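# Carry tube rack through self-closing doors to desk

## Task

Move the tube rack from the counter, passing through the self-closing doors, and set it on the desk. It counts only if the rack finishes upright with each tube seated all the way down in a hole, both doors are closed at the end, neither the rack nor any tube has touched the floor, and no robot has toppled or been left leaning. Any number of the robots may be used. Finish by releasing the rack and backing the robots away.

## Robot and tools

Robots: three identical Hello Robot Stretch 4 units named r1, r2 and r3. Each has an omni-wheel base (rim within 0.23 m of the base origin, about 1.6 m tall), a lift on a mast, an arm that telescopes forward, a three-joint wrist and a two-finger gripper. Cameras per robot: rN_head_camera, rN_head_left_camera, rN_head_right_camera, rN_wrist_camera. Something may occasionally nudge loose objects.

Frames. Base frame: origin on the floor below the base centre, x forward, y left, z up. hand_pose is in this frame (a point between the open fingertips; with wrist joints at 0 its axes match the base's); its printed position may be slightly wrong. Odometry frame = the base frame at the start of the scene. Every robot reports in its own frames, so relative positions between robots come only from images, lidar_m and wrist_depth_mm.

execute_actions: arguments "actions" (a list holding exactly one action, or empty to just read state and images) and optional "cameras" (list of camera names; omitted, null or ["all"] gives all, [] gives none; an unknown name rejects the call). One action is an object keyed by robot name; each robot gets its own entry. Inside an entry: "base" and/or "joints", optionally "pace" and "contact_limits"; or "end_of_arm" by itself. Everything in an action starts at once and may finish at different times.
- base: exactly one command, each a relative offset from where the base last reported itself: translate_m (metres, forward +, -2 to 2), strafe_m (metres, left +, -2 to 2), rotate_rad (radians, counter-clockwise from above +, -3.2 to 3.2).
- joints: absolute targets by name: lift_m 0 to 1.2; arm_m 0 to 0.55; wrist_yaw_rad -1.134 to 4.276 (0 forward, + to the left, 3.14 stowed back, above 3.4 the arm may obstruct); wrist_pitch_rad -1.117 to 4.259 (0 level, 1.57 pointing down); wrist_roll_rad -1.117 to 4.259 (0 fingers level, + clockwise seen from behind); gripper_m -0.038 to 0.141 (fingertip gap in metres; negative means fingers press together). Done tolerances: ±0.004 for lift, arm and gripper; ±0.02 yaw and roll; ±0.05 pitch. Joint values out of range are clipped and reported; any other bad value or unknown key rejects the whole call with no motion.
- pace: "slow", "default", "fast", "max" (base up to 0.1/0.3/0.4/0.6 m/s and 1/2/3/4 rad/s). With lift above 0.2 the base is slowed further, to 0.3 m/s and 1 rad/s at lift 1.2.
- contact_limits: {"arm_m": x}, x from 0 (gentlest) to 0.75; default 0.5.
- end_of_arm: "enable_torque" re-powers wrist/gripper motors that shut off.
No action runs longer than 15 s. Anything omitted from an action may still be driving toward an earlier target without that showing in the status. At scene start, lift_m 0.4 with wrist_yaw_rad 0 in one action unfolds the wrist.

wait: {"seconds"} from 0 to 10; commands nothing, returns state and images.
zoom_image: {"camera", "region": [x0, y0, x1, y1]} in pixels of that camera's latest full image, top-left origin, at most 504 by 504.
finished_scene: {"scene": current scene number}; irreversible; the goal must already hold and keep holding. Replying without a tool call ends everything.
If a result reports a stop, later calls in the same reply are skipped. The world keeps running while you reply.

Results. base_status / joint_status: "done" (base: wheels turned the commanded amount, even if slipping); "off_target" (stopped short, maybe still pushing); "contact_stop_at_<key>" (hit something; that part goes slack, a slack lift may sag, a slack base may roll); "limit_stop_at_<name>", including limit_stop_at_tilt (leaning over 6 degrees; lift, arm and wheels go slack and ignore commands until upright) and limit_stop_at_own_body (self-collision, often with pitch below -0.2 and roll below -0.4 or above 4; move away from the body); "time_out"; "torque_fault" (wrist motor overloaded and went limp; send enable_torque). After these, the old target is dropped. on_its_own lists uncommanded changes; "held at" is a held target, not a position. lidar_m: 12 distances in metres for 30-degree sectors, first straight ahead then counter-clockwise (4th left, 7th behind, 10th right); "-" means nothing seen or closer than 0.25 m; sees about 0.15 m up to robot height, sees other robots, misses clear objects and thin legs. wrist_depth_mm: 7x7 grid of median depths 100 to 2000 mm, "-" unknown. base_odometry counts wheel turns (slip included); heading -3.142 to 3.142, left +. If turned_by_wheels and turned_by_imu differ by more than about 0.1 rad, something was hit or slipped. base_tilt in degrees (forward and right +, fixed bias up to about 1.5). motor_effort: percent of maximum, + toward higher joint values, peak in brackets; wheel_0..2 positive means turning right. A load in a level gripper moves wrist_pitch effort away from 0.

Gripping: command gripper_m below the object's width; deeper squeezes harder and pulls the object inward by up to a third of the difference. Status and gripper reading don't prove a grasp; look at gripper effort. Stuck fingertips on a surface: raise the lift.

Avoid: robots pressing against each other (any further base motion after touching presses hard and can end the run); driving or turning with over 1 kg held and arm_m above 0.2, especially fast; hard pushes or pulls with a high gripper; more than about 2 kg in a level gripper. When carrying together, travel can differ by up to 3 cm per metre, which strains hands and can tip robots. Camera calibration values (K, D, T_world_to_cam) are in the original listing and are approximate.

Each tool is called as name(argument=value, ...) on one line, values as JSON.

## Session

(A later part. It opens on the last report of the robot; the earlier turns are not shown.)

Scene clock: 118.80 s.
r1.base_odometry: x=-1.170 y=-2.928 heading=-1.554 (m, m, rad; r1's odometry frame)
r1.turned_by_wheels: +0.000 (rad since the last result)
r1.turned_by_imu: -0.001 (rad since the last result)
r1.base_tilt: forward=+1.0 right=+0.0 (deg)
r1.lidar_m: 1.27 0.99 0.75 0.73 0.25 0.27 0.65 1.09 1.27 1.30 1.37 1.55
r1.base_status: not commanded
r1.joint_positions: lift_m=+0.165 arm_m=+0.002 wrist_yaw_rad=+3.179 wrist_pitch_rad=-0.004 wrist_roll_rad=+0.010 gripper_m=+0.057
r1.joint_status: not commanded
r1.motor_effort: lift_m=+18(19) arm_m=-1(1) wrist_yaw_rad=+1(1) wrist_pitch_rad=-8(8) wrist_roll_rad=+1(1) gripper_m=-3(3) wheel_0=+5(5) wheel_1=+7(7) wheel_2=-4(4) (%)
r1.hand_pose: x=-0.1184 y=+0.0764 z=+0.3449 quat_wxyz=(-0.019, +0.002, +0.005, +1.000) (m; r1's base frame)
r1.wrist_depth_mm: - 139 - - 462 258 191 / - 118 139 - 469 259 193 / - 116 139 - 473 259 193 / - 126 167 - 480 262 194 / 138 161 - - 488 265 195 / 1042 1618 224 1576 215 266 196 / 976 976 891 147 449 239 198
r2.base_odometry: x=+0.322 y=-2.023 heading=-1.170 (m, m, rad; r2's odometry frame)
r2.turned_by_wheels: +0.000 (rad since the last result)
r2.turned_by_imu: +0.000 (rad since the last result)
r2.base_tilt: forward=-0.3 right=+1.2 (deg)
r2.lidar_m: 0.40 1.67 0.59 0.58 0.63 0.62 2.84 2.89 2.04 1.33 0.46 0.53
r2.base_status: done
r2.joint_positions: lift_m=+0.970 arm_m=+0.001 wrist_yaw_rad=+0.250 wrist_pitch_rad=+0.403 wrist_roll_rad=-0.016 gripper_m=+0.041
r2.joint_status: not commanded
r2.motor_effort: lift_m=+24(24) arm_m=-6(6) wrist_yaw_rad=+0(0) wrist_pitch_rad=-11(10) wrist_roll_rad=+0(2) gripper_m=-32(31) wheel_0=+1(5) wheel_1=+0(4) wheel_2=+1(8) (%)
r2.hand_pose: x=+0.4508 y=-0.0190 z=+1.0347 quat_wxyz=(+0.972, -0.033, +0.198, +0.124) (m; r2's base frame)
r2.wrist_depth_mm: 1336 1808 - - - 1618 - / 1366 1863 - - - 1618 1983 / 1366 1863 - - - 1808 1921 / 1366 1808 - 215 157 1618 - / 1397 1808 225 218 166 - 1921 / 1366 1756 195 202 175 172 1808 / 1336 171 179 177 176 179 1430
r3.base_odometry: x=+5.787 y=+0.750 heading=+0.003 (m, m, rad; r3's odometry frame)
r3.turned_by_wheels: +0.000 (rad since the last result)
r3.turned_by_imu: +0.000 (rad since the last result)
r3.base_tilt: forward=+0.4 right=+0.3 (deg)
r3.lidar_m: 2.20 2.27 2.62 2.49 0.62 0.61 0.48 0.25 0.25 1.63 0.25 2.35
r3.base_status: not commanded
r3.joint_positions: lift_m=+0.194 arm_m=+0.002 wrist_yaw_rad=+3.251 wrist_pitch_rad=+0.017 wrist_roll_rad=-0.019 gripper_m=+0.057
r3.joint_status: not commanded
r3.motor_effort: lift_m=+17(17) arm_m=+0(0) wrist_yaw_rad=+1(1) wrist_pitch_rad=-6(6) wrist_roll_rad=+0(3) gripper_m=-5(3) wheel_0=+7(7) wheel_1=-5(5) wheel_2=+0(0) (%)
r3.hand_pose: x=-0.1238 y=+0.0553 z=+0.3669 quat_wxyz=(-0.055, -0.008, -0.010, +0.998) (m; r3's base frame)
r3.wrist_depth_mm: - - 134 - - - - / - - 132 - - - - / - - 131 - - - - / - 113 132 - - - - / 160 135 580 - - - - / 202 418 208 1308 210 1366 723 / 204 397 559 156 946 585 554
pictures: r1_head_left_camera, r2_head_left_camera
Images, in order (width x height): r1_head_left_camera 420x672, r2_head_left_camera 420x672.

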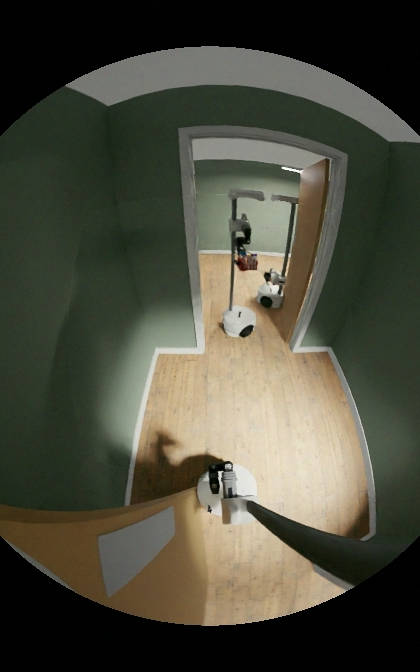

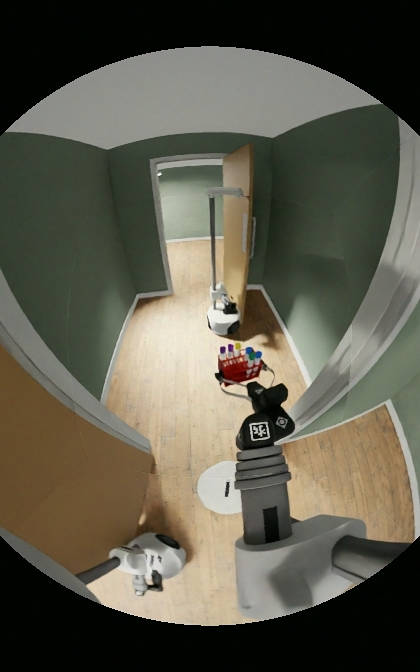

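execute_actions(actions=[{"r2":{"base":{"translate_m":0.8}}}], cameras=[])

execute_actions(actions=[{"r2":{"base":{"strafe_m":0.5}},"r3":{"base":{"strafe_m":0.5}}}], cameras=[])

execute_actions(actions=[{"r2":{"base":{"translate_m":1.05}},"r3":{"base":{"translate_m":0.5},"pace":"slow"}}], cameras=["r2_head_left_camera","r2_head_right_camera"])

Scene clock: 125.33 s.
r1.base_odometry: x=-1.170 y=-2.928 heading=-1.554 (m, m, rad; r1's odometry frame)
r1.turned_by_wheels: +0.000 (rad since the last result)
r1.turned_by_imu: -0.002 (rad since the last result)
r1.base_tilt: forward=+1.0 right=+0.0 (deg)
r1.lidar_m: 0.48 0.98 0.76 0.72 0.25 0.25 0.69 1.07 1.29 1.30 1.38 0.48
r1.base_status: not commanded
r1.joint_positions: lift_m=+0.165 arm_m=+0.002 wrist_yaw_rad=+3.179 wrist_pitch_rad=-0.004 wrist_roll_rad=+0.010 gripper_m=+0.057
r1.joint_status: not commanded
r1.motor_effort: lift_m=+19(19) arm_m=-1(1) wrist_yaw_rad=+2(2) wrist_pitch_rad=-7(6) wrist_roll_rad=+0(1) gripper_m=-4(2) wheel_0=+5(5) wheel_1=+7(7) wheel_2=-4(4) (%)
r1.hand_pose: x=-0.1184 y=+0.0764 z=+0.3449 quat_wxyz=(-0.019, +0.002, +0.005, +1.000) (m; r1's base frame)
r1.wrist_depth_mm: - 139 - - 466 258 192 / - 117 139 - 466 258 191 / - 116 138 - 473 260 193 / - 126 167 - 484 262 194 / 137 162 - - 488 264 194 / 1042 1708 223 1499 216 265 196 / 991 960 891 147 452 241 198
r2.base_odometry: x=+0.634 y=-2.760 heading=-1.170 (m, m, rad; r2's odometry frame)
r2.turned_by_wheels: +0.000 (rad since the last result)
r2.turned_by_imu: +0.000 (rad since the last result)
r2.base_tilt: forward=-0.3 right=+1.2 (deg)
r2.lidar_m: 0.38 1.73 1.23 1.14 0.73 0.83 1.38 0.54 0.51 0.88 0.91 0.84
r2.base_status: done
r2.joint_positions: lift_m=+0.970 arm_m=+0.001 wrist_yaw_rad=+0.250 wrist_pitch_rad=+0.403 wrist_roll_rad=-0.016 gripper_m=+0.041
r2.joint_status: not commanded
r2.motor_effort: lift_m=+24(24) arm_m=-6(6) wrist_yaw_rad=+0(0) wrist_pitch_rad=-10(10) wrist_roll_rad=+3(1) gripper_m=-31(32) wheel_0=-1(5) wheel_1=+1(3) wheel_2=+1(9) (%)
r2.hand_pose: x=+0.4508 y=-0.0190 z=+1.0347 quat_wxyz=(+0.972, -0.033, +0.198, +0.124) (m; r2's base frame)
r2.wrist_depth_mm: 1366 1708 1618 - - 1060 661 / 1366 1756 1708 - - 1078 683 / 1397 1808 1756 - - 1060 691 / 1397 1863 1863 215 158 904 732 / 1397 1863 226 218 166 917 798 / 1397 1808 195 201 174 173 1537 / 1366 171 180 178 176 178 820
r3.base_odometry: x=+5.787 y=+0.750 heading=+0.003 (m, m, rad; r3's odometry frame)
r3.turned_by_wheels: +0.000 (rad since the last result)
r3.turned_by_imu: +0.000 (rad since the last result)
r3.base_tilt: forward=+0.3 right=+0.3 (deg)
r3.lidar_m: 2.23 2.29 2.64 2.47 1.35 1.30 0.47 0.25 0.28 1.60 0.25 2.33
r3.base_status: not commanded
r3.joint_positions: lift_m=+0.194 arm_m=+0.002 wrist_yaw_rad=+3.251 wrist_pitch_rad=+0.017 wrist_roll_rad=-0.019 gripper_m=+0.057
r3.joint_status: not commanded
r3.motor_effort: lift_m=+16(17) arm_m=+0(0) wrist_yaw_rad=+1(1) wrist_pitch_rad=-6(6) wrist_roll_rad=-2(0) gripper_m=-5(4) wheel_0=+7(7) wheel_1=-5(5) wheel_2=+0(0) (%)
r3.hand_pose: x=-0.1238 y=+0.0553 z=+0.3669 quat_wxyz=(-0.055, -0.008, -0.010, +0.998) (m; r3's base frame)
r3.wrist_depth_mm: - - 134 - - - - / - - 131 - - - - / - - 131 - - - - / - 113 132 - - - - / 160 135 580 - - - - / 203 418 208 1308 210 1255 1397 / 205 397 564 156 931 917 976
pictures: none
No camera images: the call's "cameras" was empty. Leave "cameras" out to get every camera's image.

Scene clock: 128.33 s.
r1.base_odometry: x=-1.170 y=-2.928 heading=-1.554 (m, m, rad; r1's odometry frame)
r1.turned_by_wheels: +0.000 (rad since the last result)
r1.turned_by_imu: -0.001 (rad since the last result)
r1.base_tilt: forward=+1.1 right=+0.0 (deg)
r1.lidar_m: 1.37 1.01 0.76 0.74 0.25 0.26 0.66 1.08 1.28 1.29 0.71 0.80
r1.base_status: not commanded
r1.joint_positions: lift_m=+0.165 arm_m=+0.002 wrist_yaw_rad=+3.179 wrist_pitch_rad=-0.004 wrist_roll_rad=+0.010 gripper_m=+0.057
r1.joint_status: not commanded
r1.motor_effort: lift_m=+19(19) arm_m=-1(1) wrist_yaw_rad=+2(2) wrist_pitch_rad=-8(6) wrist_roll_rad=+1(1) gripper_m=-2(2) wheel_0=+5(5) wheel_1=+7(7) wheel_2=-4(4) (%)
r1.hand_pose: x=-0.1184 y=+0.0764 z=+0.3449 quat_wxyz=(-0.019, +0.002, +0.005, +1.000) (m; r1's base frame)
r1.wrist_depth_mm: - 139 - - 462 259 192 / - 118 139 - 473 260 191 / - 116 138 - 473 259 193 / - 126 167 - 480 262 193 / 138 161 - - 488 264 194 / 1025 1618 224 1537 216 266 196 / 976 976 878 147 449 240 197
r2.base_odometry: x=+1.095 y=-2.564 heading=-1.170 (m, m, rad; r2's odometry frame)
r2.turned_by_wheels: +0.000 (rad since the last result)
r2.turned_by_imu: +0.001 (rad since the last result)
r2.base_tilt: forward=-0.3 right=+1.2 (deg)
r2.lidar_m: 0.42 0.97 0.68 0.64 0.59 0.41 0.45 1.28 0.94 1.36 1.44 0.95
r2.base_status: done
r2.joint_positions: lift_m=+0.970 arm_m=+0.001 wrist_yaw_rad=+0.250 wrist_pitch_rad=+0.403 wrist_roll_rad=-0.016 gripper_m=+0.041
r2.joint_status: not commanded
r2.motor_effort: lift_m=+24(24) arm_m=-6(6) wrist_yaw_rad=+0(1) wrist_pitch_rad=-10(10) wrist_roll_rad=+1(2) gripper_m=-31(32) wheel_0=+0(5) wheel_1=-1(9) wheel_2=+0(1) (%)
r2.hand_pose: x=+0.4508 y=-0.0190 z=+1.0347 quat_wxyz=(+0.972, -0.033, +0.198, +0.124) (m; r2's base frame)
r2.wrist_depth_mm: 820 1118 1537 1464 - - - / 831 1118 1618 1618 - - - / 842 1098 1537 1661 - - - / 842 1078 1464 214 156 - - / 831 1118 225 216 165 - 1537 / 842 1060 195 201 174 172 1537 / 820 171 180 177 175 178 946
r3.base_odometry: x=+5.786 y=+1.250 heading=+0.002 (m, m, rad; r3's odometry frame)
r3.turned_by_wheels: -0.001 (rad since the last result)
r3.turned_by_imu: +0.001 (rad since the last result)
r3.base_tilt: forward=+0.3 right=+0.3 (deg)
r3.lidar_m: 2.19 2.28 2.08 1.98 1.34 1.02 1.35 0.47 0.25 2.09 2.12 2.32
r3.base_status: done
r3.joint_positions: lift_m=+0.194 arm_m=+0.002 wrist_yaw_rad=+3.251 wrist_pitch_rad=+0.017 wrist_roll_rad=-0.019 gripper_m=+0.057
r3.joint_status: not commanded
r3.motor_effort: lift_m=+17(17) arm_m=+0(0) wrist_yaw_rad=+1(1) wrist_pitch_rad=-6(6) wrist_roll_rad=+0(1) gripper_m=-2(4) wheel_0=+1(13) wheel_1=-3(11) wheel_2=-4(7) (%)
r3.hand_pose: x=-0.1238 y=+0.0553 z=+0.3669 quat_wxyz=(-0.055, -0.008, -0.010, +0.998) (m; r3's base frame)
r3.wrist_depth_mm: - - 134 - - 1008 1008 / - - 132 - - 991 976 / - - 131 - - 976 991 / - 114 132 - - 976 976 / 138 135 1537 - - 976 976 / 203 1336 209 1618 209 960 960 / 205 976 976 156 946 917 946
pictures: none
No camera images: the call's "cameras" was empty. Leave "cameras" out to get every camera's image.

Scene clock: 134.60 s.
r1.base_odometry: x=-1.170 y=-2.928 heading=-1.554 (m, m, rad; r1's odometry frame)
r1.turned_by_wheels: +0.000 (rad since the last result)
r1.turned_by_imu: -0.002 (rad since the last result)
r1.base_tilt: forward=+1.0 right=+0.0 (deg)
r1.lidar_m: 1.36 1.00 0.76 0.73 0.25 0.26 0.68 0.62 0.41 0.40 1.38 1.52
r1.base_status: not commanded
r1.joint_positions: lift_m=+0.165 arm_m=+0.002 wrist_yaw_rad=+3.179 wrist_pitch_rad=-0.004 wrist_roll_rad=+0.010 gripper_m=+0.057
r1.joint_status: not commanded
r1.motor_effort: lift_m=+19(19) arm_m=-1(1) wrist_yaw_rad=+1(1) wrist_pitch_rad=-4(8) wrist_roll_rad=+1(1) gripper_m=-3(3) wheel_0=+5(5) wheel_1=+7(7) wheel_2=-5(4) (%)
r1.hand_pose: x=-0.1184 y=+0.0764 z=+0.3449 quat_wxyz=(-0.019, +0.002, +0.005, +1.000) (m; r1's base frame)
r1.wrist_depth_mm: - 139 - - 469 257 191 / - 117 139 - 469 259 192 / - 116 138 - 480 260 193 / - 126 168 - 480 263 193 / 138 161 - - 484 263 195 / 1060 1576 224 1537 216 266 196 / 976 946 891 147 442 239 198
r2.base_odometry: x=+1.505 y=-3.531 heading=-1.170 (m, m, rad; r2's odometry frame)
r2.turned_by_wheels: +0.000 (rad since the last result)
r2.turned_by_imu: -0.001 (rad since the last result)
r2.base_tilt: forward=-0.3 right=+1.2 (deg)
r2.lidar_m: 0.39 0.77 0.74 0.69 0.72 0.96 1.45 1.63 0.44 0.40 0.58 0.97
r2.base_status: done
r2.joint_positions: lift_m=+0.970 arm_m=+0.001 wrist_yaw_rad=+0.250 wrist_pitch_rad=+0.403 wrist_roll_rad=-0.016 gripper_m=+0.041
r2.joint_status: not commanded
r2.motor_effort: lift_m=+24(24) arm_m=-6(6) wrist_yaw_rad=+0(0) wrist_pitch_rad=-10(10) wrist_roll_rad=+1(2) gripper_m=-31(33) wheel_0=+0(4) wheel_1=-1(4) wheel_2=+2(8) (%)
r2.hand_pose: x=+0.4508 y=-0.0190 z=+1.0347 quat_wxyz=(+0.972, -0.033, +0.198, +0.124) (m; r2's base frame)
r2.wrist_depth_mm: 569 544 504 - - - - / 609 574 521 - - - - / 647 609 559 - - - - / 676 634 585 215 157 - - / 723 683 226 217 165 - - / 768 723 195 201 174 172 1808 / 842 171 180 178 175 178 1430
r3.base_odometry: x=+6.286 y=+1.252 heading=+0.002 (m, m, rad; r3's odometry frame)
r3.turned_by_wheels: +0.000 (rad since the last result)
r3.turned_by_imu: -0.002 (rad since the last result)
r3.base_tilt: forward=+0.2 right=+0.4 (deg)
r3.lidar_m: 1.69 1.75 2.14 2.01 2.10 1.33 1.34 1.41 1.92 2.03 2.10 1.80
r3.base_status: done
r3.joint_positions: lift_m=+0.194 arm_m=+0.002 wrist_yaw_rad=+3.251 wrist_pitch_rad=+0.017 wrist_roll_rad=-0.019 gripper_m=+0.057
r3.joint_status: not commanded
r3.motor_effort: lift_m=+17(17) arm_m=+0(0) wrist_yaw_rad=+1(1) wrist_pitch_rad=-6(6) wrist_roll_rad=+0(1) gripper_m=-2(6) wheel_0=+5(13) wheel_1=+3(8) wheel_2=-6(13) (%)
r3.hand_pose: x=-0.1238 y=+0.0553 z=+0.3669 quat_wxyz=(-0.055, -0.008, -0.010, +0.998) (m; r3's base frame)
r3.wrist_depth_mm: - - 134 1430 1397 1499 1464 / - - 132 1430 1397 1464 1464 / - - 131 1397 1366 1464 1464 / - 113 132 1430 1366 1499 1464 / 160 135 1464 1430 1366 1430 1464 / 203 1537 209 1430 209 1430 1430 / 205 1042 960 156 946 917 976
pictures: r2_head_left_camera, r2_head_right_camera
Images, in order (width x height): r2_head_left_camera 420x672, r2_head_right_camera 420x672.

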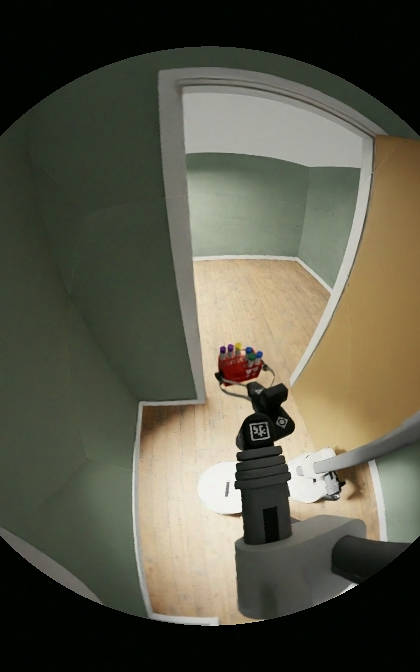

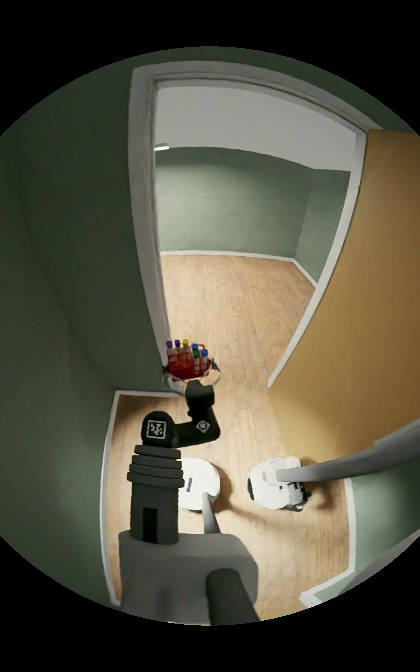

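execute_actions(actions=[{"r2":{"base":{"strafe_m":-0.07},"joints":{"wrist_yaw_rad":-0.1},"pace":"slow"}}], cameras=[])

execute_actions(actions=[{"r2":{"base":{"translate_m":0.36}}}], cameras=[])

execute_actions(actions=[{"r2":{"base":{"strafe_m":-0.17},"joints":{"wrist_yaw_rad":0.15},"pace":"slow"}}], cameras=["r2_head_left_camera","r2_head_right_camera"])

Scene clock: 139.33 s.
r1.base_odometry: x=-1.170 y=-2.928 heading=-1.554 (m, m, rad; r1's odometry frame)
r1.turned_by_wheels: +0.000 (rad since the last result)
r1.turned_by_imu: -0.002 (rad since the last result)
r1.base_tilt: forward=+1.1 right=+0.0 (deg)
r1.lidar_m: 1.36 0.97 0.75 0.74 0.25 0.25 0.67 0.49 0.37 0.35 1.40 1.47
r1.base_status: not commanded
r1.joint_positions: lift_m=+0.165 arm_m=+0.002 wrist_yaw_rad=+3.179 wrist_pitch_rad=-0.004 wrist_roll_rad=+0.010 gripper_m=+0.057
r1.joint_status: not commanded
r1.motor_effort: lift_m=+19(19) arm_m=-1(1) wrist_yaw_rad=+2(2) wrist_pitch_rad=-4(5) wrist_roll_rad=+1(1) gripper_m=-2(2) wheel_0=+5(4) wheel_1=+7(7) wheel_2=-3(4) (%)
r1.hand_pose: x=-0.1184 y=+0.0764 z=+0.3449 quat_wxyz=(-0.019, +0.002, +0.005, +1.000) (m; r1's base frame)
r1.wrist_depth_mm: - 139 - - 473 258 191 / - 117 139 - 477 258 192 / - 116 138 - 477 260 193 / - 126 167 - 488 262 194 / 137 161 - - 492 264 195 / 1060 1661 224 1537 216 265 196 / 1008 960 891 147 445 239 199
r2.base_odometry: x=+1.440 y=-3.558 heading=-1.170 (m, m, rad; r2's odometry frame)
r2.turned_by_wheels: +0.000 (rad since the last result)
r2.turned_by_imu: +0.000 (rad since the last result)
r2.base_tilt: forward=-0.3 right=+1.3 (deg)
r2.lidar_m: 0.41 0.77 0.79 0.75 0.79 1.08 1.45 1.56 0.38 0.33 0.40 0.39
r2.base_status: done
r2.joint_positions: lift_m=+0.970 arm_m=+0.001 wrist_yaw_rad=-0.100 wrist_pitch_rad=+0.403 wrist_roll_rad=-0.016 gripper_m=+0.041
r2.joint_status: all done
r2.motor_effort: lift_m=+24(24) arm_m=-6(6) wrist_yaw_rad=+0(6) wrist_pitch_rad=-10(10) wrist_roll_rad=+1(1) gripper_m=-34(31) wheel_0=+0(4) wheel_1=+0(5) wheel_2=+0(4) (%)
r2.hand_pose: x=+0.4273 y=-0.1134 z=+1.0347 quat_wxyz=(+0.979, +0.002, +0.200, -0.047) (m; r2's base frame)
r2.wrist_depth_mm: 500 - - - - - - / 496 - - - - - - / 504 - - - - - - / 530 - - 215 157 - 768 / 564 - 224 217 167 - 768 / 585 647 196 202 174 172 741 / 621 171 180 178 176 178 741
r3.base_odometry: x=+6.286 y=+1.252 heading=+0.002 (m, m, rad; r3's odometry frame)
r3.turned_by_wheels: +0.000 (rad since the last result)
r3.turned_by_imu: +0.000 (rad since the last result)
r3.base_tilt: forward=+0.4 right=+0.4 (deg)
r3.lidar_m: 1.69 1.75 2.16 2.02 2.06 1.50 1.40 1.42 1.93 2.02 2.11 1.79
r3.base_status: not commanded
r3.joint_positions: lift_m=+0.194 arm_m=+0.002 wrist_yaw_rad=+3.251 wrist_pitch_rad=+0.017 wrist_roll_rad=-0.019 gripper_m=+0.057
r3.joint_status: not commanded
r3.motor_effort: lift_m=+17(17) arm_m=+0(0) wrist_yaw_rad=+1(1) wrist_pitch_rad=-6(6) wrist_roll_rad=-1(1) gripper_m=-4(3) wheel_0=+5(5) wheel_1=+3(3) wheel_2=-6(6) (%)
r3.hand_pose: x=-0.1238 y=+0.0553 z=+0.3669 quat_wxyz=(-0.055, -0.008, -0.010, +0.998) (m; r3's base frame)
r3.wrist_depth_mm: - - 134 1537 1499 1499 1464 / - - 132 1537 1499 1499 1464 / - - 131 1499 1464 1499 1464 / - 114 132 1464 1464 1430 1430 / 160 135 1499 1499 1464 1430 1430 / 203 1499 209 1499 210 1430 1397 / 204 1042 976 156 946 917 976
pictures: none
No camera images: the call's "cameras" was empty. Leave "cameras" out to get every camera's image.

Scene clock: 142.00 s.
r1.base_odometry: x=-1.170 y=-2.928 heading=-1.554 (m, m, rad; r1's odometry frame)
r1.turned_by_wheels: +0.000 (rad since the last result)
r1.turned_by_imu: -0.001 (rad since the last result)
r1.base_tilt: forward=+1.1 right=-0.1 (deg)
r1.lidar_m: 1.34 0.97 0.75 0.74 0.25 0.26 0.65 0.46 0.45 1.30 1.40 1.45
r1.base_status: not commanded
r1.joint_positions: lift_m=+0.165 arm_m=+0.002 wrist_yaw_rad=+3.179 wrist_pitch_rad=-0.004 wrist_roll_rad=+0.010 gripper_m=+0.057
r1.joint_status: not commanded
r1.motor_effort: lift_m=+19(19) arm_m=-1(1) wrist_yaw_rad=+2(1) wrist_pitch_rad=-6(5) wrist_roll_rad=+0(1) gripper_m=-4(1) wheel_0=+5(4) wheel_1=+7(7) wheel_2=-4(3) (%)
r1.hand_pose: x=-0.1184 y=+0.0764 z=+0.3449 quat_wxyz=(-0.019, +0.002, +0.005, +1.000) (m; r1's base frame)
r1.wrist_depth_mm: - 140 - - 466 258 191 / - 117 139 - 473 259 192 / - 116 139 - 473 260 193 / - 126 167 - 484 262 194 / 137 162 - - 488 263 194 / 699 1618 224 1576 216 266 196 / 574 960 891 147 452 238 198
r2.base_odometry: x=+1.581 y=-3.890 heading=-1.170 (m, m, rad; r2's odometry frame)
r2.turned_by_wheels: +0.000 (rad since the last result)
r2.turned_by_imu: +0.000 (rad since the last result)
r2.base_tilt: forward=-0.3 right=+1.2 (deg)
r2.lidar_m: 0.43 0.43 0.58 0.77 0.80 1.09 1.81 0.50 0.44 0.64 0.65 0.38
r2.base_status: done
r2.joint_positions: lift_m=+0.970 arm_m=+0.001 wrist_yaw_rad=-0.100 wrist_pitch_rad=+0.403 wrist_roll_rad=-0.016 gripper_m=+0.041
r2.joint_status: not commanded
r2.motor_effort: lift_m=+24(24) arm_m=-6(6) wrist_yaw_rad=+0(0) wrist_pitch_rad=-11(10) wrist_roll_rad=+0(2) gripper_m=-32(32) wheel_0=+0(8) wheel_1=+0(4) wheel_2=+1(7) (%)
r2.hand_pose: x=+0.4273 y=-0.1135 z=+1.0347 quat_wxyz=(+0.979, +0.002, +0.200, -0.047) (m; r2's base frame)
r2.wrist_depth_mm: - - - - - - - / - - - - - - - / - - - - - - - / - - - 216 156 - - / - - 226 217 165 - - / - - 195 201 174 172 1863 / 1661 171 179 178 176 179 1430
r3.base_odometry: x=+6.286 y=+1.252 heading=+0.002 (m, m, rad; r3's odometry frame)
r3.turned_by_wheels: +0.000 (rad since the last result)
r3.turned_by_imu: +0.000 (rad since the last result)
r3.base_tilt: forward=+0.3 right=+0.3 (deg)
r3.lidar_m: 1.69 1.75 2.14 2.01 2.10 1.50 1.40 1.44 1.92 2.01 2.13 1.79
r3.base_status: not commanded
r3.joint_positions: lift_m=+0.194 arm_m=+0.002 wrist_yaw_rad=+3.251 wrist_pitch_rad=+0.017 wrist_roll_rad=-0.019 gripper_m=+0.057
r3.joint_status: not commanded
r3.motor_effort: lift_m=+17(17) arm_m=+0(0) wrist_yaw_rad=+2(1) wrist_pitch_rad=-6(6) wrist_roll_rad=-1(1) gripper_m=-3(5) wheel_0=+5(5) wheel_1=+3(3) wheel_2=-6(6) (%)
r3.hand_pose: x=-0.1238 y=+0.0553 z=+0.3669 quat_wxyz=(-0.055, -0.008, -0.010, +0.998) (m; r3's base frame)
r3.wrist_depth_mm: - - 134 1537 1464 1430 1464 / - - 131 1499 1499 1499 1464 / - - 131 1499 1464 1464 1430 / - 114 132 1499 1464 1464 1464 / 160 135 1499 1499 1499 1464 1464 / 204 1499 209 1464 209 1430 1430 / 205 1042 960 156 946 917 991
pictures: none
No camera images: the call's "cameras" was empty. Leave "cameras" out to get every camera's image.

Scene clock: 144.83 s.
r1.base_odometry: x=-1.170 y=-2.928 heading=-1.554 (m, m, rad; r1's odometry frame)
r1.turned_by_wheels: +0.000 (rad since the last result)
r1.turned_by_imu: -0.001 (rad since the last result)
r1.base_tilt: forward=+1.0 right=-0.1 (deg)
r1.lidar_m: 1.35 0.99 0.74 0.73 0.25 0.26 0.56 0.32 0.34 1.29 1.38 1.45
r1.base_status: not commanded
r1.joint_positions: lift_m=+0.165 arm_m=+0.002 wrist_yaw_rad=+3.179 wrist_pitch_rad=-0.004 wrist_roll_rad=+0.010 gripper_m=+0.057
r1.joint_status: not commanded
r1.motor_effort: lift_m=+19(19) arm_m=-1(1) wrist_yaw_rad=+2(1) wrist_pitch_rad=-10(8) wrist_roll_rad=+1(1) gripper_m=-3(3) wheel_0=+4(5) wheel_1=+7(7) wheel_2=-4(4) (%)
r1.hand_pose: x=-0.1184 y=+0.0764 z=+0.3449 quat_wxyz=(-0.019, +0.002, +0.005, +1.000) (m; r1's base frame)
r1.wrist_depth_mm: - 139 - - 466 257 191 / - 117 139 - 473 259 192 / - 116 138 - 480 259 193 / - 126 168 - 480 260 194 / 137 161 - - 488 263 195 / 445 1618 224 1499 215 266 196 / 430 488 891 147 445 238 198
r2.base_odometry: x=+1.424 y=-3.956 heading=-1.170 (m, m, rad; r2's odometry frame)
r2.turned_by_wheels: +0.000 (rad since the last result)
r2.turned_by_imu: +0.000 (rad since the last result)
r2.base_tilt: forward=-0.3 right=+1.2 (deg)
r2.lidar_m: 0.43 0.52 0.53 0.95 0.97 1.32 1.85 0.35 0.34 0.46 0.48 0.65
r2.base_status: done
r2.joint_positions: lift_m=+0.970 arm_m=+0.001 wrist_yaw_rad=+0.150 wrist_pitch_rad=+0.403 wrist_roll_rad=-0.016 gripper_m=+0.041
r2.joint_status: all done
r2.motor_effort: lift_m=+24(24) arm_m=-6(6) wrist_yaw_rad=+0(5) wrist_pitch_rad=-11(11) wrist_roll_rad=+1(1) gripper_m=-32(33) wheel_0=+0(3) wheel_1=-2(4) wheel_2=+0(1) (%)
r2.hand_pose: x=+0.4474 y=-0.0468 z=+1.0347 quat_wxyz=(+0.977, -0.023, +0.199, +0.075) (m; r2's base frame)
r2.wrist_depth_mm: - - - - - - - / - - - - - - - / - - - - - - - / - - - 216 157 - - / - - 224 218 166 - - / - - 195 202 173 172 1756 / 1661 171 180 178 175 177 1397
r3.base_odometry: x=+6.286 y=+1.252 heading=+0.002 (m, m, rad; r3's odometry frame)
r3.turned_by_wheels: +0.000 (rad since the last result)
r3.turned_by_imu: +0.000 (rad since the last result)
r3.base_tilt: forward=+0.3 right=+0.3 (deg)
r3.lidar_m: 1.70 1.73 2.14 2.00 2.10 1.50 1.40 1.44 1.96 2.04 2.12 1.78
r3.base_status: not commanded
r3.joint_positions: lift_m=+0.194 arm_m=+0.002 wrist_yaw_rad=+3.251 wrist_pitch_rad=+0.017 wrist_roll_rad=-0.019 gripper_m=+0.057
r3.joint_status: not commanded
r3.motor_effort: lift_m=+17(17) arm_m=+0(0) wrist_yaw_rad=+0(1) wrist_pitch_rad=-6(6) wrist_roll_rad=+0(2) gripper_m=-4(4) wheel_0=+5(5) wheel_1=+2(3) wheel_2=-6(6) (%)
r3.hand_pose: x=-0.1238 y=+0.0553 z=+0.3669 quat_wxyz=(-0.055, -0.008, -0.010, +0.998) (m; r3's base frame)
r3.wrist_depth_mm: - - 134 1537 1499 1499 1464 / - - 132 1499 1464 1464 1464 / - - 131 1499 1464 1430 1430 / - 114 132 1499 1499 1464 1430 / 160 135 1537 1499 1499 1464 1464 / 203 1499 209 1464 209 1430 1430 / 205 1042 960 156 931 917 991
pictures: r2_head_left_camera, r2_head_right_camera
Images, in order (width x height): r2_head_left_camera 420x672, r2_head_right_camera 420x672.

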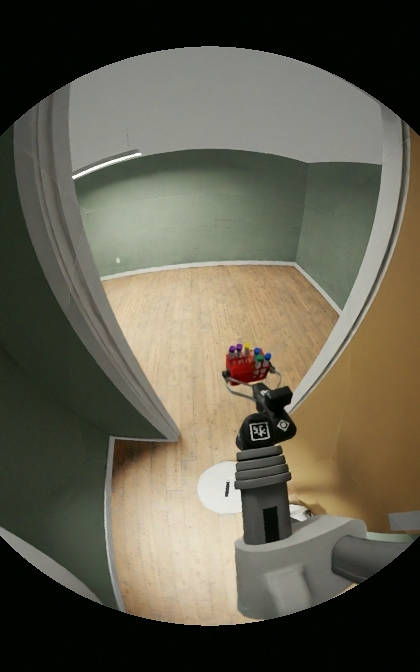

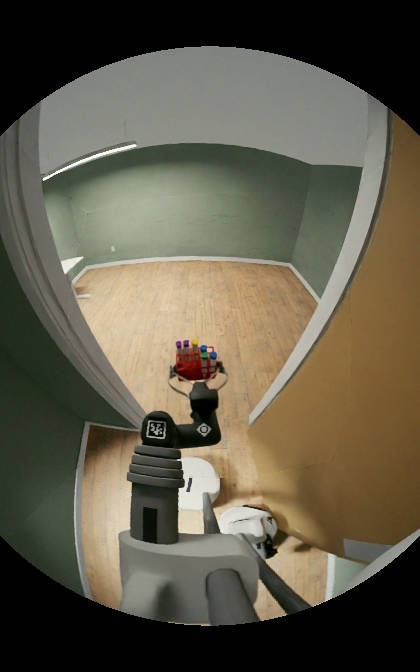

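execute_actions(actions=[{"r2":{"base":{"translate_m":1.85}}}], cameras=[])

execute_actions(actions=[{"r2":{"base":{"rotate_rad":1.6},"joints":{"lift_m":1.05},"pace":"slow"},"r1":{"base":{"translate_m":0.5},"pace":"slow"}}], cameras=["r2_head_camera"])

execute_actions(actions=[{"r2":{"base":{"translate_m":1.2}}}], cameras=["r2_head_camera","r2_wrist_camera"])

Scene clock: 155.83 s.
r1.base_odometry: x=-1.170 y=-2.928 heading=-1.554 (m, m, rad; r1's odometry frame)
r1.turned_by_wheels: +0.000 (rad since the last result)
r1.turned_by_imu: -0.004 (rad since the last result)
r1.base_tilt: forward=+1.1 right=+0.0 (deg)
r1.lidar_m: 1.35 1.00 0.76 0.73 0.25 0.25 0.70 1.09 1.30 1.30 1.39 1.45
r1.base_status: not commanded
r1.joint_positions: lift_m=+0.165 arm_m=+0.002 wrist_yaw_rad=+3.179 wrist_pitch_rad=-0.004 wrist_roll_rad=+0.010 gripper_m=+0.057
r1.joint_status: not commanded
r1.motor_effort: lift_m=+19(19) arm_m=-1(1) wrist_yaw_rad=+2(2) wrist_pitch_rad=-6(7) wrist_roll_rad=+1(0) gripper_m=-3(3) wheel_0=+4(4) wheel_1=+7(7) wheel_2=-4(4) (%)
r1.hand_pose: x=-0.1184 y=+0.0764 z=+0.3449 quat_wxyz=(-0.019, +0.002, +0.005, +1.000) (m; r1's base frame)
r1.wrist_depth_mm: - 139 - - 466 257 192 / - 118 139 - 466 258 192 / - 115 138 - 473 259 193 / - 126 167 - 480 260 193 / 138 162 - - 492 262 195 / 1042 1618 224 1537 216 266 196 / 976 960 878 147 445 236 198
r2.base_odometry: x=+2.147 y=-5.660 heading=-1.170 (m, m, rad; r2's odometry frame)
r2.turned_by_wheels: +0.000 (rad since the last result)
r2.turned_by_imu: -0.003 (rad since the last result)
r2.base_tilt: forward=-0.3 right=+1.2 (deg)
r2.lidar_m: 0.41 1.89 1.98 1.88 1.93 1.36 1.43 1.34 1.75 2.05 2.11 1.94
r2.base_status: done
r2.joint_positions: lift_m=+0.970 arm_m=+0.001 wrist_yaw_rad=+0.150 wrist_pitch_rad=+0.403 wrist_roll_rad=-0.016 gripper_m=+0.041
r2.joint_status: not commanded
r2.motor_effort: lift_m=+24(24) arm_m=-6(6) wrist_yaw_rad=+0(0) wrist_pitch_rad=-10(10) wrist_roll_rad=+2(1) gripper_m=-31(31) wheel_0=-1(4) wheel_1=-1(6) wheel_2=+2(7) (%)
r2.hand_pose: x=+0.4475 y=-0.0468 z=+1.0348 quat_wxyz=(+0.977, -0.023, +0.199, +0.075) (m; r2's base frame)
r2.wrist_depth_mm: 1618 1537 1537 1499 1430 1397 1366 / 1661 1576 1618 1537 1537 1537 1430 / 1808 1756 1661 1661 1618 1576 1499 / 1863 1863 1808 215 158 1618 1576 / 1983 1921 225 217 167 1708 1708 / - - 195 201 175 172 1756 / 1708 171 179 178 175 178 1397
r3.base_odometry: x=+6.286 y=+1.252 heading=+0.002 (m, m, rad; r3's odometry frame)
r3.turned_by_wheels: +0.000 (rad since the last result)
r3.turned_by_imu: +0.000 (rad since the last result)
r3.base_tilt: forward=+0.3 right=+0.3 (deg)
r3.lidar_m: 1.69 1.74 2.15 2.01 2.08 1.51 1.41 1.45 1.94 2.02 2.09 1.80
r3.base_status: not commanded
r3.joint_positions: lift_m=+0.194 arm_m=+0.002 wrist_yaw_rad=+3.251 wrist_pitch_rad=+0.017 wrist_roll_rad=-0.019 gripper_m=+0.057
r3.joint_status: not commanded
r3.motor_effort: lift_m=+18(17) arm_m=+0(1) wrist_yaw_rad=+1(1) wrist_pitch_rad=-6(6) wrist_roll_rad=-2(1) gripper_m=-4(5) wheel_0=+5(5) wheel_1=+3(3) wheel_2=-6(6) (%)
r3.hand_pose: x=-0.1238 y=+0.0553 z=+0.3669 quat_wxyz=(-0.055, -0.008, -0.010, +0.998) (m; r3's base frame)
r3.wrist_depth_mm: - - 134 1499 1464 1464 1464 / - - 132 1499 1499 1464 1464 / - - 131 1537 1464 1464 1430 / - 113 132 1499 1499 1464 1430 / 160 135 1464 1464 1499 1464 1430 / 202 1499 209 1464 210 1430 1430 / 204 1042 976 156 931 917 976
pictures: none
No camera images: the call's "cameras" was empty. Leave "cameras" out to get every camera's image.

Scene clock: 162.10 s.
r1.base_odometry: x=-1.162 y=-3.428 heading=-1.554 (m, m, rad; r1's odometry frame)
r1.turned_by_wheels: +0.000 (rad since the last result)
r1.turned_by_imu: -0.002 (rad since the last result)
r1.base_tilt: forward=+1.1 right=+0.0 (deg)
r1.lidar_m: 0.87 0.91 0.73 0.70 0.76 1.10 1.12 0.99 1.38 1.33 1.18 0.96
r1.base_status: done
r1.joint_positions: lift_m=+0.165 arm_m=+0.002 wrist_yaw_rad=+3.179 wrist_pitch_rad=-0.004 wrist_roll_rad=+0.010 gripper_m=+0.057
r1.joint_status: not commanded
r1.motor_effort: lift_m=+19(19) arm_m=-1(1) wrist_yaw_rad=+2(2) wrist_pitch_rad=-7(7) wrist_roll_rad=+1(0) gripper_m=-3(2) wheel_0=+5(6) wheel_1=+4(14) wheel_2=-6(8) (%)
r1.hand_pose: x=-0.1184 y=+0.0764 z=+0.3449 quat_wxyz=(-0.019, +0.002, +0.005, +1.000) (m; r1's base frame)
r1.wrist_depth_mm: - 139 1255 1430 1464 1430 1078 / - 117 139 1397 1464 1430 1098 / - 116 138 1397 1430 1430 1060 / - 126 167 1397 1397 1366 1078 / 138 162 1255 1366 1397 1430 1078 / 1336 1078 224 1336 216 1397 1078 / 991 960 891 147 878 960 991
r2.base_odometry: x=+2.147 y=-5.660 heading=+0.430 (m, m, rad; r2's odometry frame)
r2.turned_by_wheels: +1.600 (rad since the last result)
r2.turned_by_imu: +1.600 (rad since the last result)
r2.base_tilt: forward=-0.4 right=+1.2 (deg)
r2.lidar_m: 0.41 1.87 1.33 1.45 1.34 1.80 2.06 2.12 1.91 1.81 1.88 1.95
r2.base_status: done
r2.joint_positions: lift_m=+1.050 arm_m=+0.001 wrist_yaw_rad=+0.150 wrist_pitch_rad=+0.403 wrist_roll_rad=-0.016 gripper_m=+0.041
r2.joint_status: all done
r2.motor_effort: lift_m=+25(25) arm_m=-6(6) wrist_yaw_rad=+0(0) wrist_pitch_rad=-10(10) wrist_roll_rad=+0(0) gripper_m=-35(33) wheel_0=-1(9) wheel_1=+1(4) wheel_2=+0(4) (%)
r2.hand_pose: x=+0.4475 y=-0.0468 z=+1.1147 quat_wxyz=(+0.977, -0.023, +0.199, +0.075) (m; r2's base frame)
r2.wrist_depth_mm: 1708 - - - - - - / 1618 - - - - - - / 1708 - - - - - - / 1661 - - 214 158 1756 - / 1661 - 226 216 165 - - / 1756 - 195 202 174 172 1921 / 1618 171 179 178 175 178 1499
r3.base_odometry: x=+6.286 y=+1.252 heading=+0.002 (m, m, rad; r3's odometry frame)
r3.turned_by_wheels: +0.000 (rad since the last result)
r3.turned_by_imu: +0.000 (rad since the last result)
r3.base_tilt: forward=+0.3 right=+0.3 (deg)
r3.lidar_m: 1.69 1.77 2.13 2.00 2.06 1.49 1.40 1.42 1.92 2.03 2.12 1.79
r3.base_status: not commanded
r3.joint_positions: lift_m=+0.194 arm_m=+0.002 wrist_yaw_rad=+3.251 wrist_pitch_rad=+0.017 wrist_roll_rad=-0.019 gripper_m=+0.057
r3.joint_status: not commanded
r3.motor_effort: lift_m=+17(17) arm_m=+1(0) wrist_yaw_rad=+1(1) wrist_pitch_rad=-6(5) wrist_roll_rad=+0(1) gripper_m=-5(4) wheel_0=+5(5) wheel_1=+3(3) wheel_2=-6(6) (%)
r3.hand_pose: x=-0.1238 y=+0.0553 z=+0.3669 quat_wxyz=(-0.055, -0.008, -0.010, +0.998) (m; r3's base frame)
r3.wrist_depth_mm: - - 134 1499 1499 1464 1464 / - - 132 1499 1499 1464 1430 / - - 131 1499 1499 1499 1464 / - 113 132 1499 1464 1430 1430 / 160 135 1499 1464 1499 1464 1430 / 203 1464 209 1499 210 1464 1430 / 205 1042 960 156 946 917 976
pictures: r2_head_camera
Images, in order (width x height): r2_head_camera 420x560.

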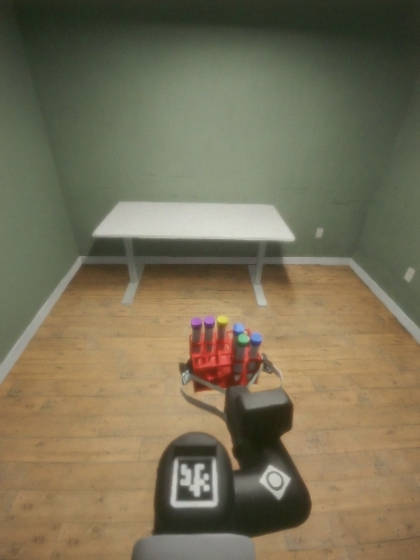

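Scene clock: 167.57 s.
r1.base_odometry: x=-1.162 y=-3.428 heading=-1.554 (m, m, rad; r1's odometry frame)
r1.turned_by_wheels: +0.000 (rad since the last result)
r1.turned_by_imu: -0.002 (rad since the last result)
r1.base_tilt: forward=+1.0 right=+0.0 (deg)
r1.lidar_m: 0.86 0.90 0.72 0.70 0.76 1.08 1.33 1.41 1.37 1.33 1.18 0.95
r1.base_status: not commanded
r1.joint_positions: lift_m=+0.165 arm_m=+0.002 wrist_yaw_rad=+3.179 wrist_pitch_rad=-0.004 wrist_roll_rad=+0.010 gripper_m=+0.057
r1.joint_status: not commanded
r1.motor_effort: lift_m=+19(19) arm_m=-1(1) wrist_yaw_rad=+2(2) wrist_pitch_rad=-7(5) wrist_roll_rad=+0(0) gripper_m=-2(2) wheel_0=+5(5) wheel_1=+3(4) wheel_2=-6(6) (%)
r1.hand_pose: x=-0.1184 y=+0.0764 z=+0.3449 quat_wxyz=(-0.019, +0.002, +0.005, +1.000) (m; r1's base frame)
r1.wrist_depth_mm: - 139 1430 1464 1464 1430 1078 / - 118 139 1464 1464 1430 1078 / - 116 138 1464 1430 1397 1078 / - 126 167 1464 1397 1397 1078 / 137 161 1464 1464 1397 1366 1078 / 1537 1464 223 1430 216 1430 1098 / 960 976 891 147 866 976 991
r2.base_odometry: x=+3.237 y=-5.159 heading=+0.430 (m, m, rad; r2's odometry frame)
r2.turned_by_wheels: +0.000 (rad since the last result)
r2.turned_by_imu: -0.002 (rad since the last result)
r2.base_tilt: forward=-0.3 right=+1.2 (deg)
r2.lidar_m: 0.39 0.70 0.98 1.30 1.35 1.96 3.28 2.63 1.88 1.79 0.96 0.70
r2.base_status: done
r2.joint_positions: lift_m=+1.050 arm_m=+0.001 wrist_yaw_rad=+0.150 wrist_pitch_rad=+0.403 wrist_roll_rad=-0.016 gripper_m=+0.041
r2.joint_status: not commanded
r2.motor_effort: lift_m=+25(25) arm_m=-6(6) wrist_yaw_rad=+0(1) wrist_pitch_rad=-11(10) wrist_roll_rad=+1(1) gripper_m=-30(30) wheel_0=+1(6) wheel_1=+1(4) wheel_2=+0(9) (%)
r2.hand_pose: x=+0.4475 y=-0.0468 z=+1.1147 quat_wxyz=(+0.977, -0.023, +0.199, +0.075) (m; r2's base frame)
r2.wrist_depth_mm: 1255 1229 1205 1138 1118 1078 1060 / 1336 1281 1255 1205 1205 1138 1098 / 1430 1366 1281 1229 1229 1205 1160 / 1499 1430 1366 216 157 1205 1205 / 1618 1229 226 218 165 1078 1078 / 946 917 195 202 174 173 831 / 750 171 179 177 176 178 640
r3.base_odometry: x=+6.286 y=+1.252 heading=+0.002 (m, m, rad; r3's odometry frame)
r3.turned_by_wheels: +0.000 (rad since the last result)
r3.turned_by_imu: +0.000 (rad since the last result)
r3.base_tilt: forward=+0.3 right=+0.3 (deg)
r3.lidar_m: 1.68 1.74 2.16 2.00 2.08 1.50 1.39 1.46 1.96 2.04 2.11 1.78
r3.base_status: not commanded
r3.joint_positions: lift_m=+0.194 arm_m=+0.002 wrist_yaw_rad=+3.251 wrist_pitch_rad=+0.017 wrist_roll_rad=-0.019 gripper_m=+0.057
r3.joint_status: not commanded
r3.motor_effort: lift_m=+17(17) arm_m=+0(0) wrist_yaw_rad=+1(1) wrist_pitch_rad=-6(6) wrist_roll_rad=-2(0) gripper_m=-2(4) wheel_0=+5(5) wheel_1=+3(2) wheel_2=-6(6) (%)
r3.hand_pose: x=-0.1238 y=+0.0553 z=+0.3669 quat_wxyz=(-0.055, -0.008, -0.010, +0.998) (m; r3's base frame)
r3.wrist_depth_mm: - - 134 1499 1537 1499 1499 / - - 132 1499 1499 1464 1430 / - - 131 1499 1464 1464 1464 / - 113 132 1464 1499 1464 1430 / 160 135 1499 1499 1464 1499 1464 / 203 1499 209 1464 209 1430 1464 / 205 1042 976 156 931 904 991
pictures: r2_head_camera, r2_wrist_camera
camera_calibration (this result's frames):
r2_wrist_camera: T_world_to_cam=[[0.164166, -0.985888, -0.0327729, -0.0736092], [-0.354353, -0.0279345, -0.934694, 1.26785], [0.920588, 0.165059, -0.353939, 0.216016], [0, 0, 0, 1]] pos_world=[0.262488, -0.0728091, 1.25909]
Images, in order (width x height): r2_head_camera 420x560, r2_wrist_camera 616x392.

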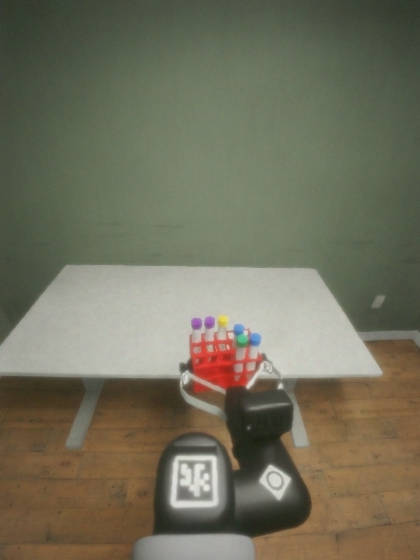

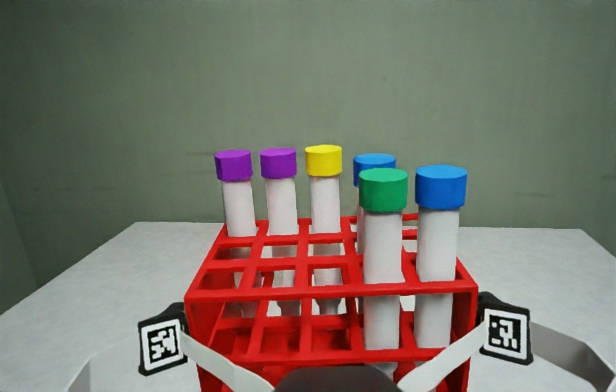

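execute_actions(actions=[{"r2":{"base":{"translate_m":0.2},"joints":{"lift_m":0.8,"arm_m":0.3},"pace":"slow"}}], cameras=[])

execute_actions(actions=[{"r2":{"joints":{"lift_m":0.73},"pace":"slow"}}], cameras=["r2_head_camera"])

Scene clock: 174.23 s.
r1.base_odometry: x=-1.162 y=-3.428 heading=-1.554 (m, m, rad; r1's odometry frame)
r1.turned_by_wheels: +0.000 (rad since the last result)
r1.turned_by_imu: -0.002 (rad since the last result)
r1.base_tilt: forward=+1.1 right=+0.0 (deg)
r1.lidar_m: 0.83 0.92 0.72 0.69 0.73 1.11 1.33 1.41 1.37 1.34 1.18 0.94
r1.base_status: not commanded
r1.joint_positions: lift_m=+0.165 arm_m=+0.002 wrist_yaw_rad=+3.179 wrist_pitch_rad=-0.004 wrist_roll_rad=+0.010 gripper_m=+0.057
r1.joint_status: not commanded
r1.motor_effort: lift_m=+19(18) arm_m=-1(1) wrist_yaw_rad=+3(2) wrist_pitch_rad=-6(7) wrist_roll_rad=+0(1) gripper_m=-3(2) wheel_0=+5(5) wheel_1=+4(3) wheel_2=-6(7) (%)
r1.hand_pose: x=-0.1184 y=+0.0764 z=+0.3449 quat_wxyz=(-0.019, +0.002, +0.005, +1.000) (m; r1's base frame)
r1.wrist_depth_mm: - 139 1499 1464 1430 1430 1078 / - 117 139 1397 1430 1464 1060 / - 116 138 1464 1430 1397 1060 / - 126 167 1464 1464 1397 1078 / 137 162 1430 1430 1464 1430 1098 / 1537 1499 224 1464 216 1397 1078 / 976 991 891 147 842 960 976
r2.base_odometry: x=+3.419 y=-5.076 heading=+0.430 (m, m, rad; r2's odometry frame)
r2.turned_by_wheels: +0.000 (rad since the last result)
r2.turned_by_imu: +0.001 (rad since the last result)
r2.base_tilt: forward=-0.3 right=+1.2 (deg)
r2.lidar_m: 0.46 0.49 0.69 1.30 1.36 1.97 3.52 2.62 1.88 1.79 0.69 0.49
r2.base_status: done
r2.joint_positions: lift_m=+0.800 arm_m=+0.299 wrist_yaw_rad=+0.150 wrist_pitch_rad=+0.403 wrist_roll_rad=-0.016 gripper_m=+0.041
r2.joint_status: all done
r2.motor_effort: lift_m=+18(24) arm_m=+7(6) wrist_yaw_rad=+0(0) wrist_pitch_rad=-10(10) wrist_roll_rad=+1(1) gripper_m=-33(33) wheel_0=+2(6) wheel_1=+1(4) wheel_2=-2(3) (%)
r2.hand_pose: x=+0.7452 y=-0.0468 z=+0.8653 quat_wxyz=(+0.977, -0.023, +0.199, +0.075) (m; r2's base frame)
r2.wrist_depth_mm: 750 723 699 683 661 647 627 / 788 759 732 741 699 676 668 / 842 798 768 741 715 699 683 / 878 842 809 215 158 732 715 / 647 640 227 217 166 535 559 / 496 484 195 200 174 173 436 / 397 171 180 178 175 178 334
r3.base_odometry: x=+6.286 y=+1.252 heading=+0.002 (m, m, rad; r3's odometry frame)
r3.turned_by_wheels: +0.000 (rad since the last result)
r3.turned_by_imu: +0.000 (rad since the last result)
r3.base_tilt: forward=+0.3 right=+0.3 (deg)
r3.lidar_m: 1.68 1.75 2.16 2.01 2.10 1.50 1.41 1.44 1.90 2.03 2.11 1.80
r3.base_status: not commanded
r3.joint_positions: lift_m=+0.194 arm_m=+0.002 wrist_yaw_rad=+3.251 wrist_pitch_rad=+0.017 wrist_roll_rad=-0.019 gripper_m=+0.057
r3.joint_status: not commanded
r3.motor_effort: lift_m=+17(17) arm_m=+0(0) wrist_yaw_rad=+1(1) wrist_pitch_rad=-6(6) wrist_roll_rad=-1(3) gripper_m=-4(3) wheel_0=+5(5) wheel_1=+3(3) wheel_2=-6(6) (%)
r3.hand_pose: x=-0.1238 y=+0.0553 z=+0.3669 quat_wxyz=(-0.055, -0.008, -0.010, +0.998) (m; r3's base frame)
r3.wrist_depth_mm: - - 134 1499 1499 1499 1464 / - - 132 1499 1499 1464 1464 / - - 131 1499 1464 1464 1464 / - 113 132 1499 1464 1464 1464 / 160 135 1499 1464 1464 1464 1430 / 203 1464 209 1464 210 1430 1397 / 205 1042 960 155 946 931 960
pictures: none
No camera images: the call's "cameras" was empty. Leave "cameras" out to get every camera's image.

Scene clock: 175.70 s.
r1.base_odometry: x=-1.162 y=-3.428 heading=-1.554 (m, m, rad; r1's odometry frame)
r1.turned_by_wheels: +0.000 (rad since the last result)
r1.turned_by_imu: +0.000 (rad since the last result)
r1.base_tilt: forward=+1.1 right=+0.0 (deg)
r1.lidar_m: 0.84 0.90 0.72 0.69 0.74 1.10 1.32 1.41 1.37 1.32 1.18 0.96
r1.base_status: not commanded
r1.joint_positions: lift_m=+0.165 arm_m=+0.002 wrist_yaw_rad=+3.179 wrist_pitch_rad=-0.004 wrist_roll_rad=+0.010 gripper_m=+0.057
r1.joint_status: not commanded
r1.motor_effort: lift_m=+19(18) arm_m=-1(1) wrist_yaw_rad=+2(2) wrist_pitch_rad=-6(6) wrist_roll_rad=+1(1) gripper_m=-3(2) wheel_0=+5(5) wheel_1=+4(4) wheel_2=-6(7) (%)
r1.hand_pose: x=-0.1184 y=+0.0764 z=+0.3449 quat_wxyz=(-0.019, +0.002, +0.005, +1.000) (m; r1's base frame)
r1.wrist_depth_mm: - 139 1464 1464 1499 1397 1060 / - 118 139 1464 1464 1430 1060 / - 116 138 1430 1430 1397 1118 / - 126 167 1464 1430 1430 1078 / 137 161 1464 1430 1430 1397 1078 / 1499 1537 224 1430 215 1366 1078 / 960 960 904 147 854 976 991
r2.base_odometry: x=+3.419 y=-5.076 heading=+0.430 (m, m, rad; r2's odometry frame)
r2.turned_by_wheels: +0.000 (rad since the last result)
r2.turned_by_imu: +0.000 (rad since the last result)
r2.base_tilt: forward=-0.3 right=+1.2 (deg)
r2.lidar_m: 0.47 0.48 0.69 1.30 1.37 1.95 3.51 2.63 1.87 1.78 0.67 0.50
r2.base_status: not commanded
r2.joint_positions: lift_m=+0.730 arm_m=+0.299 wrist_yaw_rad=+0.150 wrist_pitch_rad=+0.403 wrist_roll_rad=-0.016 gripper_m=+0.041
r2.joint_status: all done
r2.motor_effort: lift_m=+18(19) arm_m=+7(7) wrist_yaw_rad=+0(0) wrist_pitch_rad=-10(10) wrist_roll_rad=+1(0) gripper_m=-31(33) wheel_0=+2(2) wheel_1=+1(1) wheel_2=-2(2) (%)
r2.hand_pose: x=+0.7452 y=-0.0468 z=+0.7953 quat_wxyz=(+0.977, -0.023, +0.199, +0.075) (m; r2's base frame)
r2.wrist_depth_mm: 741 723 707 683 668 640 627 / 788 759 741 715 699 676 661 / 842 798 768 732 732 707 691 / 723 691 615 216 157 554 580 / 488 480 228 218 165 427 418 / 370 364 195 202 174 172 327 / 298 172 179 178 176 178 252
r3.base_odometry: x=+6.286 y=+1.252 heading=+0.002 (m, m, rad; r3's odometry frame)
r3.turned_by_wheels: +0.000 (rad since the last result)
r3.turned_by_imu: +0.000 (rad since the last result)
r3.base_tilt: forward=+0.3 right=+0.3 (deg)
r3.lidar_m: 1.70 1.76 2.15 2.01 2.06 1.48 1.38 1.45 1.92 2.02 2.14 1.81
r3.base_status: not commanded
r3.joint_positions: lift_m=+0.194 arm_m=+0.002 wrist_yaw_rad=+3.251 wrist_pitch_rad=+0.017 wrist_roll_rad=-0.019 gripper_m=+0.057
r3.joint_status: not commanded
r3.motor_effort: lift_m=+17(17) arm_m=+1(0) wrist_yaw_rad=+1(1) wrist_pitch_rad=-6(6) wrist_roll_rad=-2(1) gripper_m=-1(3) wheel_0=+5(5) wheel_1=+3(3) wheel_2=-6(5) (%)
r3.hand_pose: x=-0.1238 y=+0.0553 z=+0.3669 quat_wxyz=(-0.055, -0.008, -0.010, +0.998) (m; r3's base frame)
r3.wrist_depth_mm: - - 134 1537 1499 1464 1464 / - - 132 1499 1464 1464 1464 / - - 131 1499 1464 1464 1430 / - 114 132 1464 1464 1464 1430 / 160 135 1499 1464 1464 1464 1397 / 203 1499 209 1464 209 1430 1397 / 205 1042 960 155 946 917 991
pictures: r2_head_camera
Images, in order (width x height): r2_head_camera 420x560.

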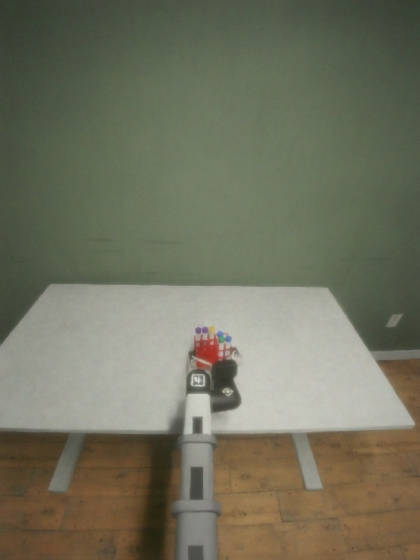

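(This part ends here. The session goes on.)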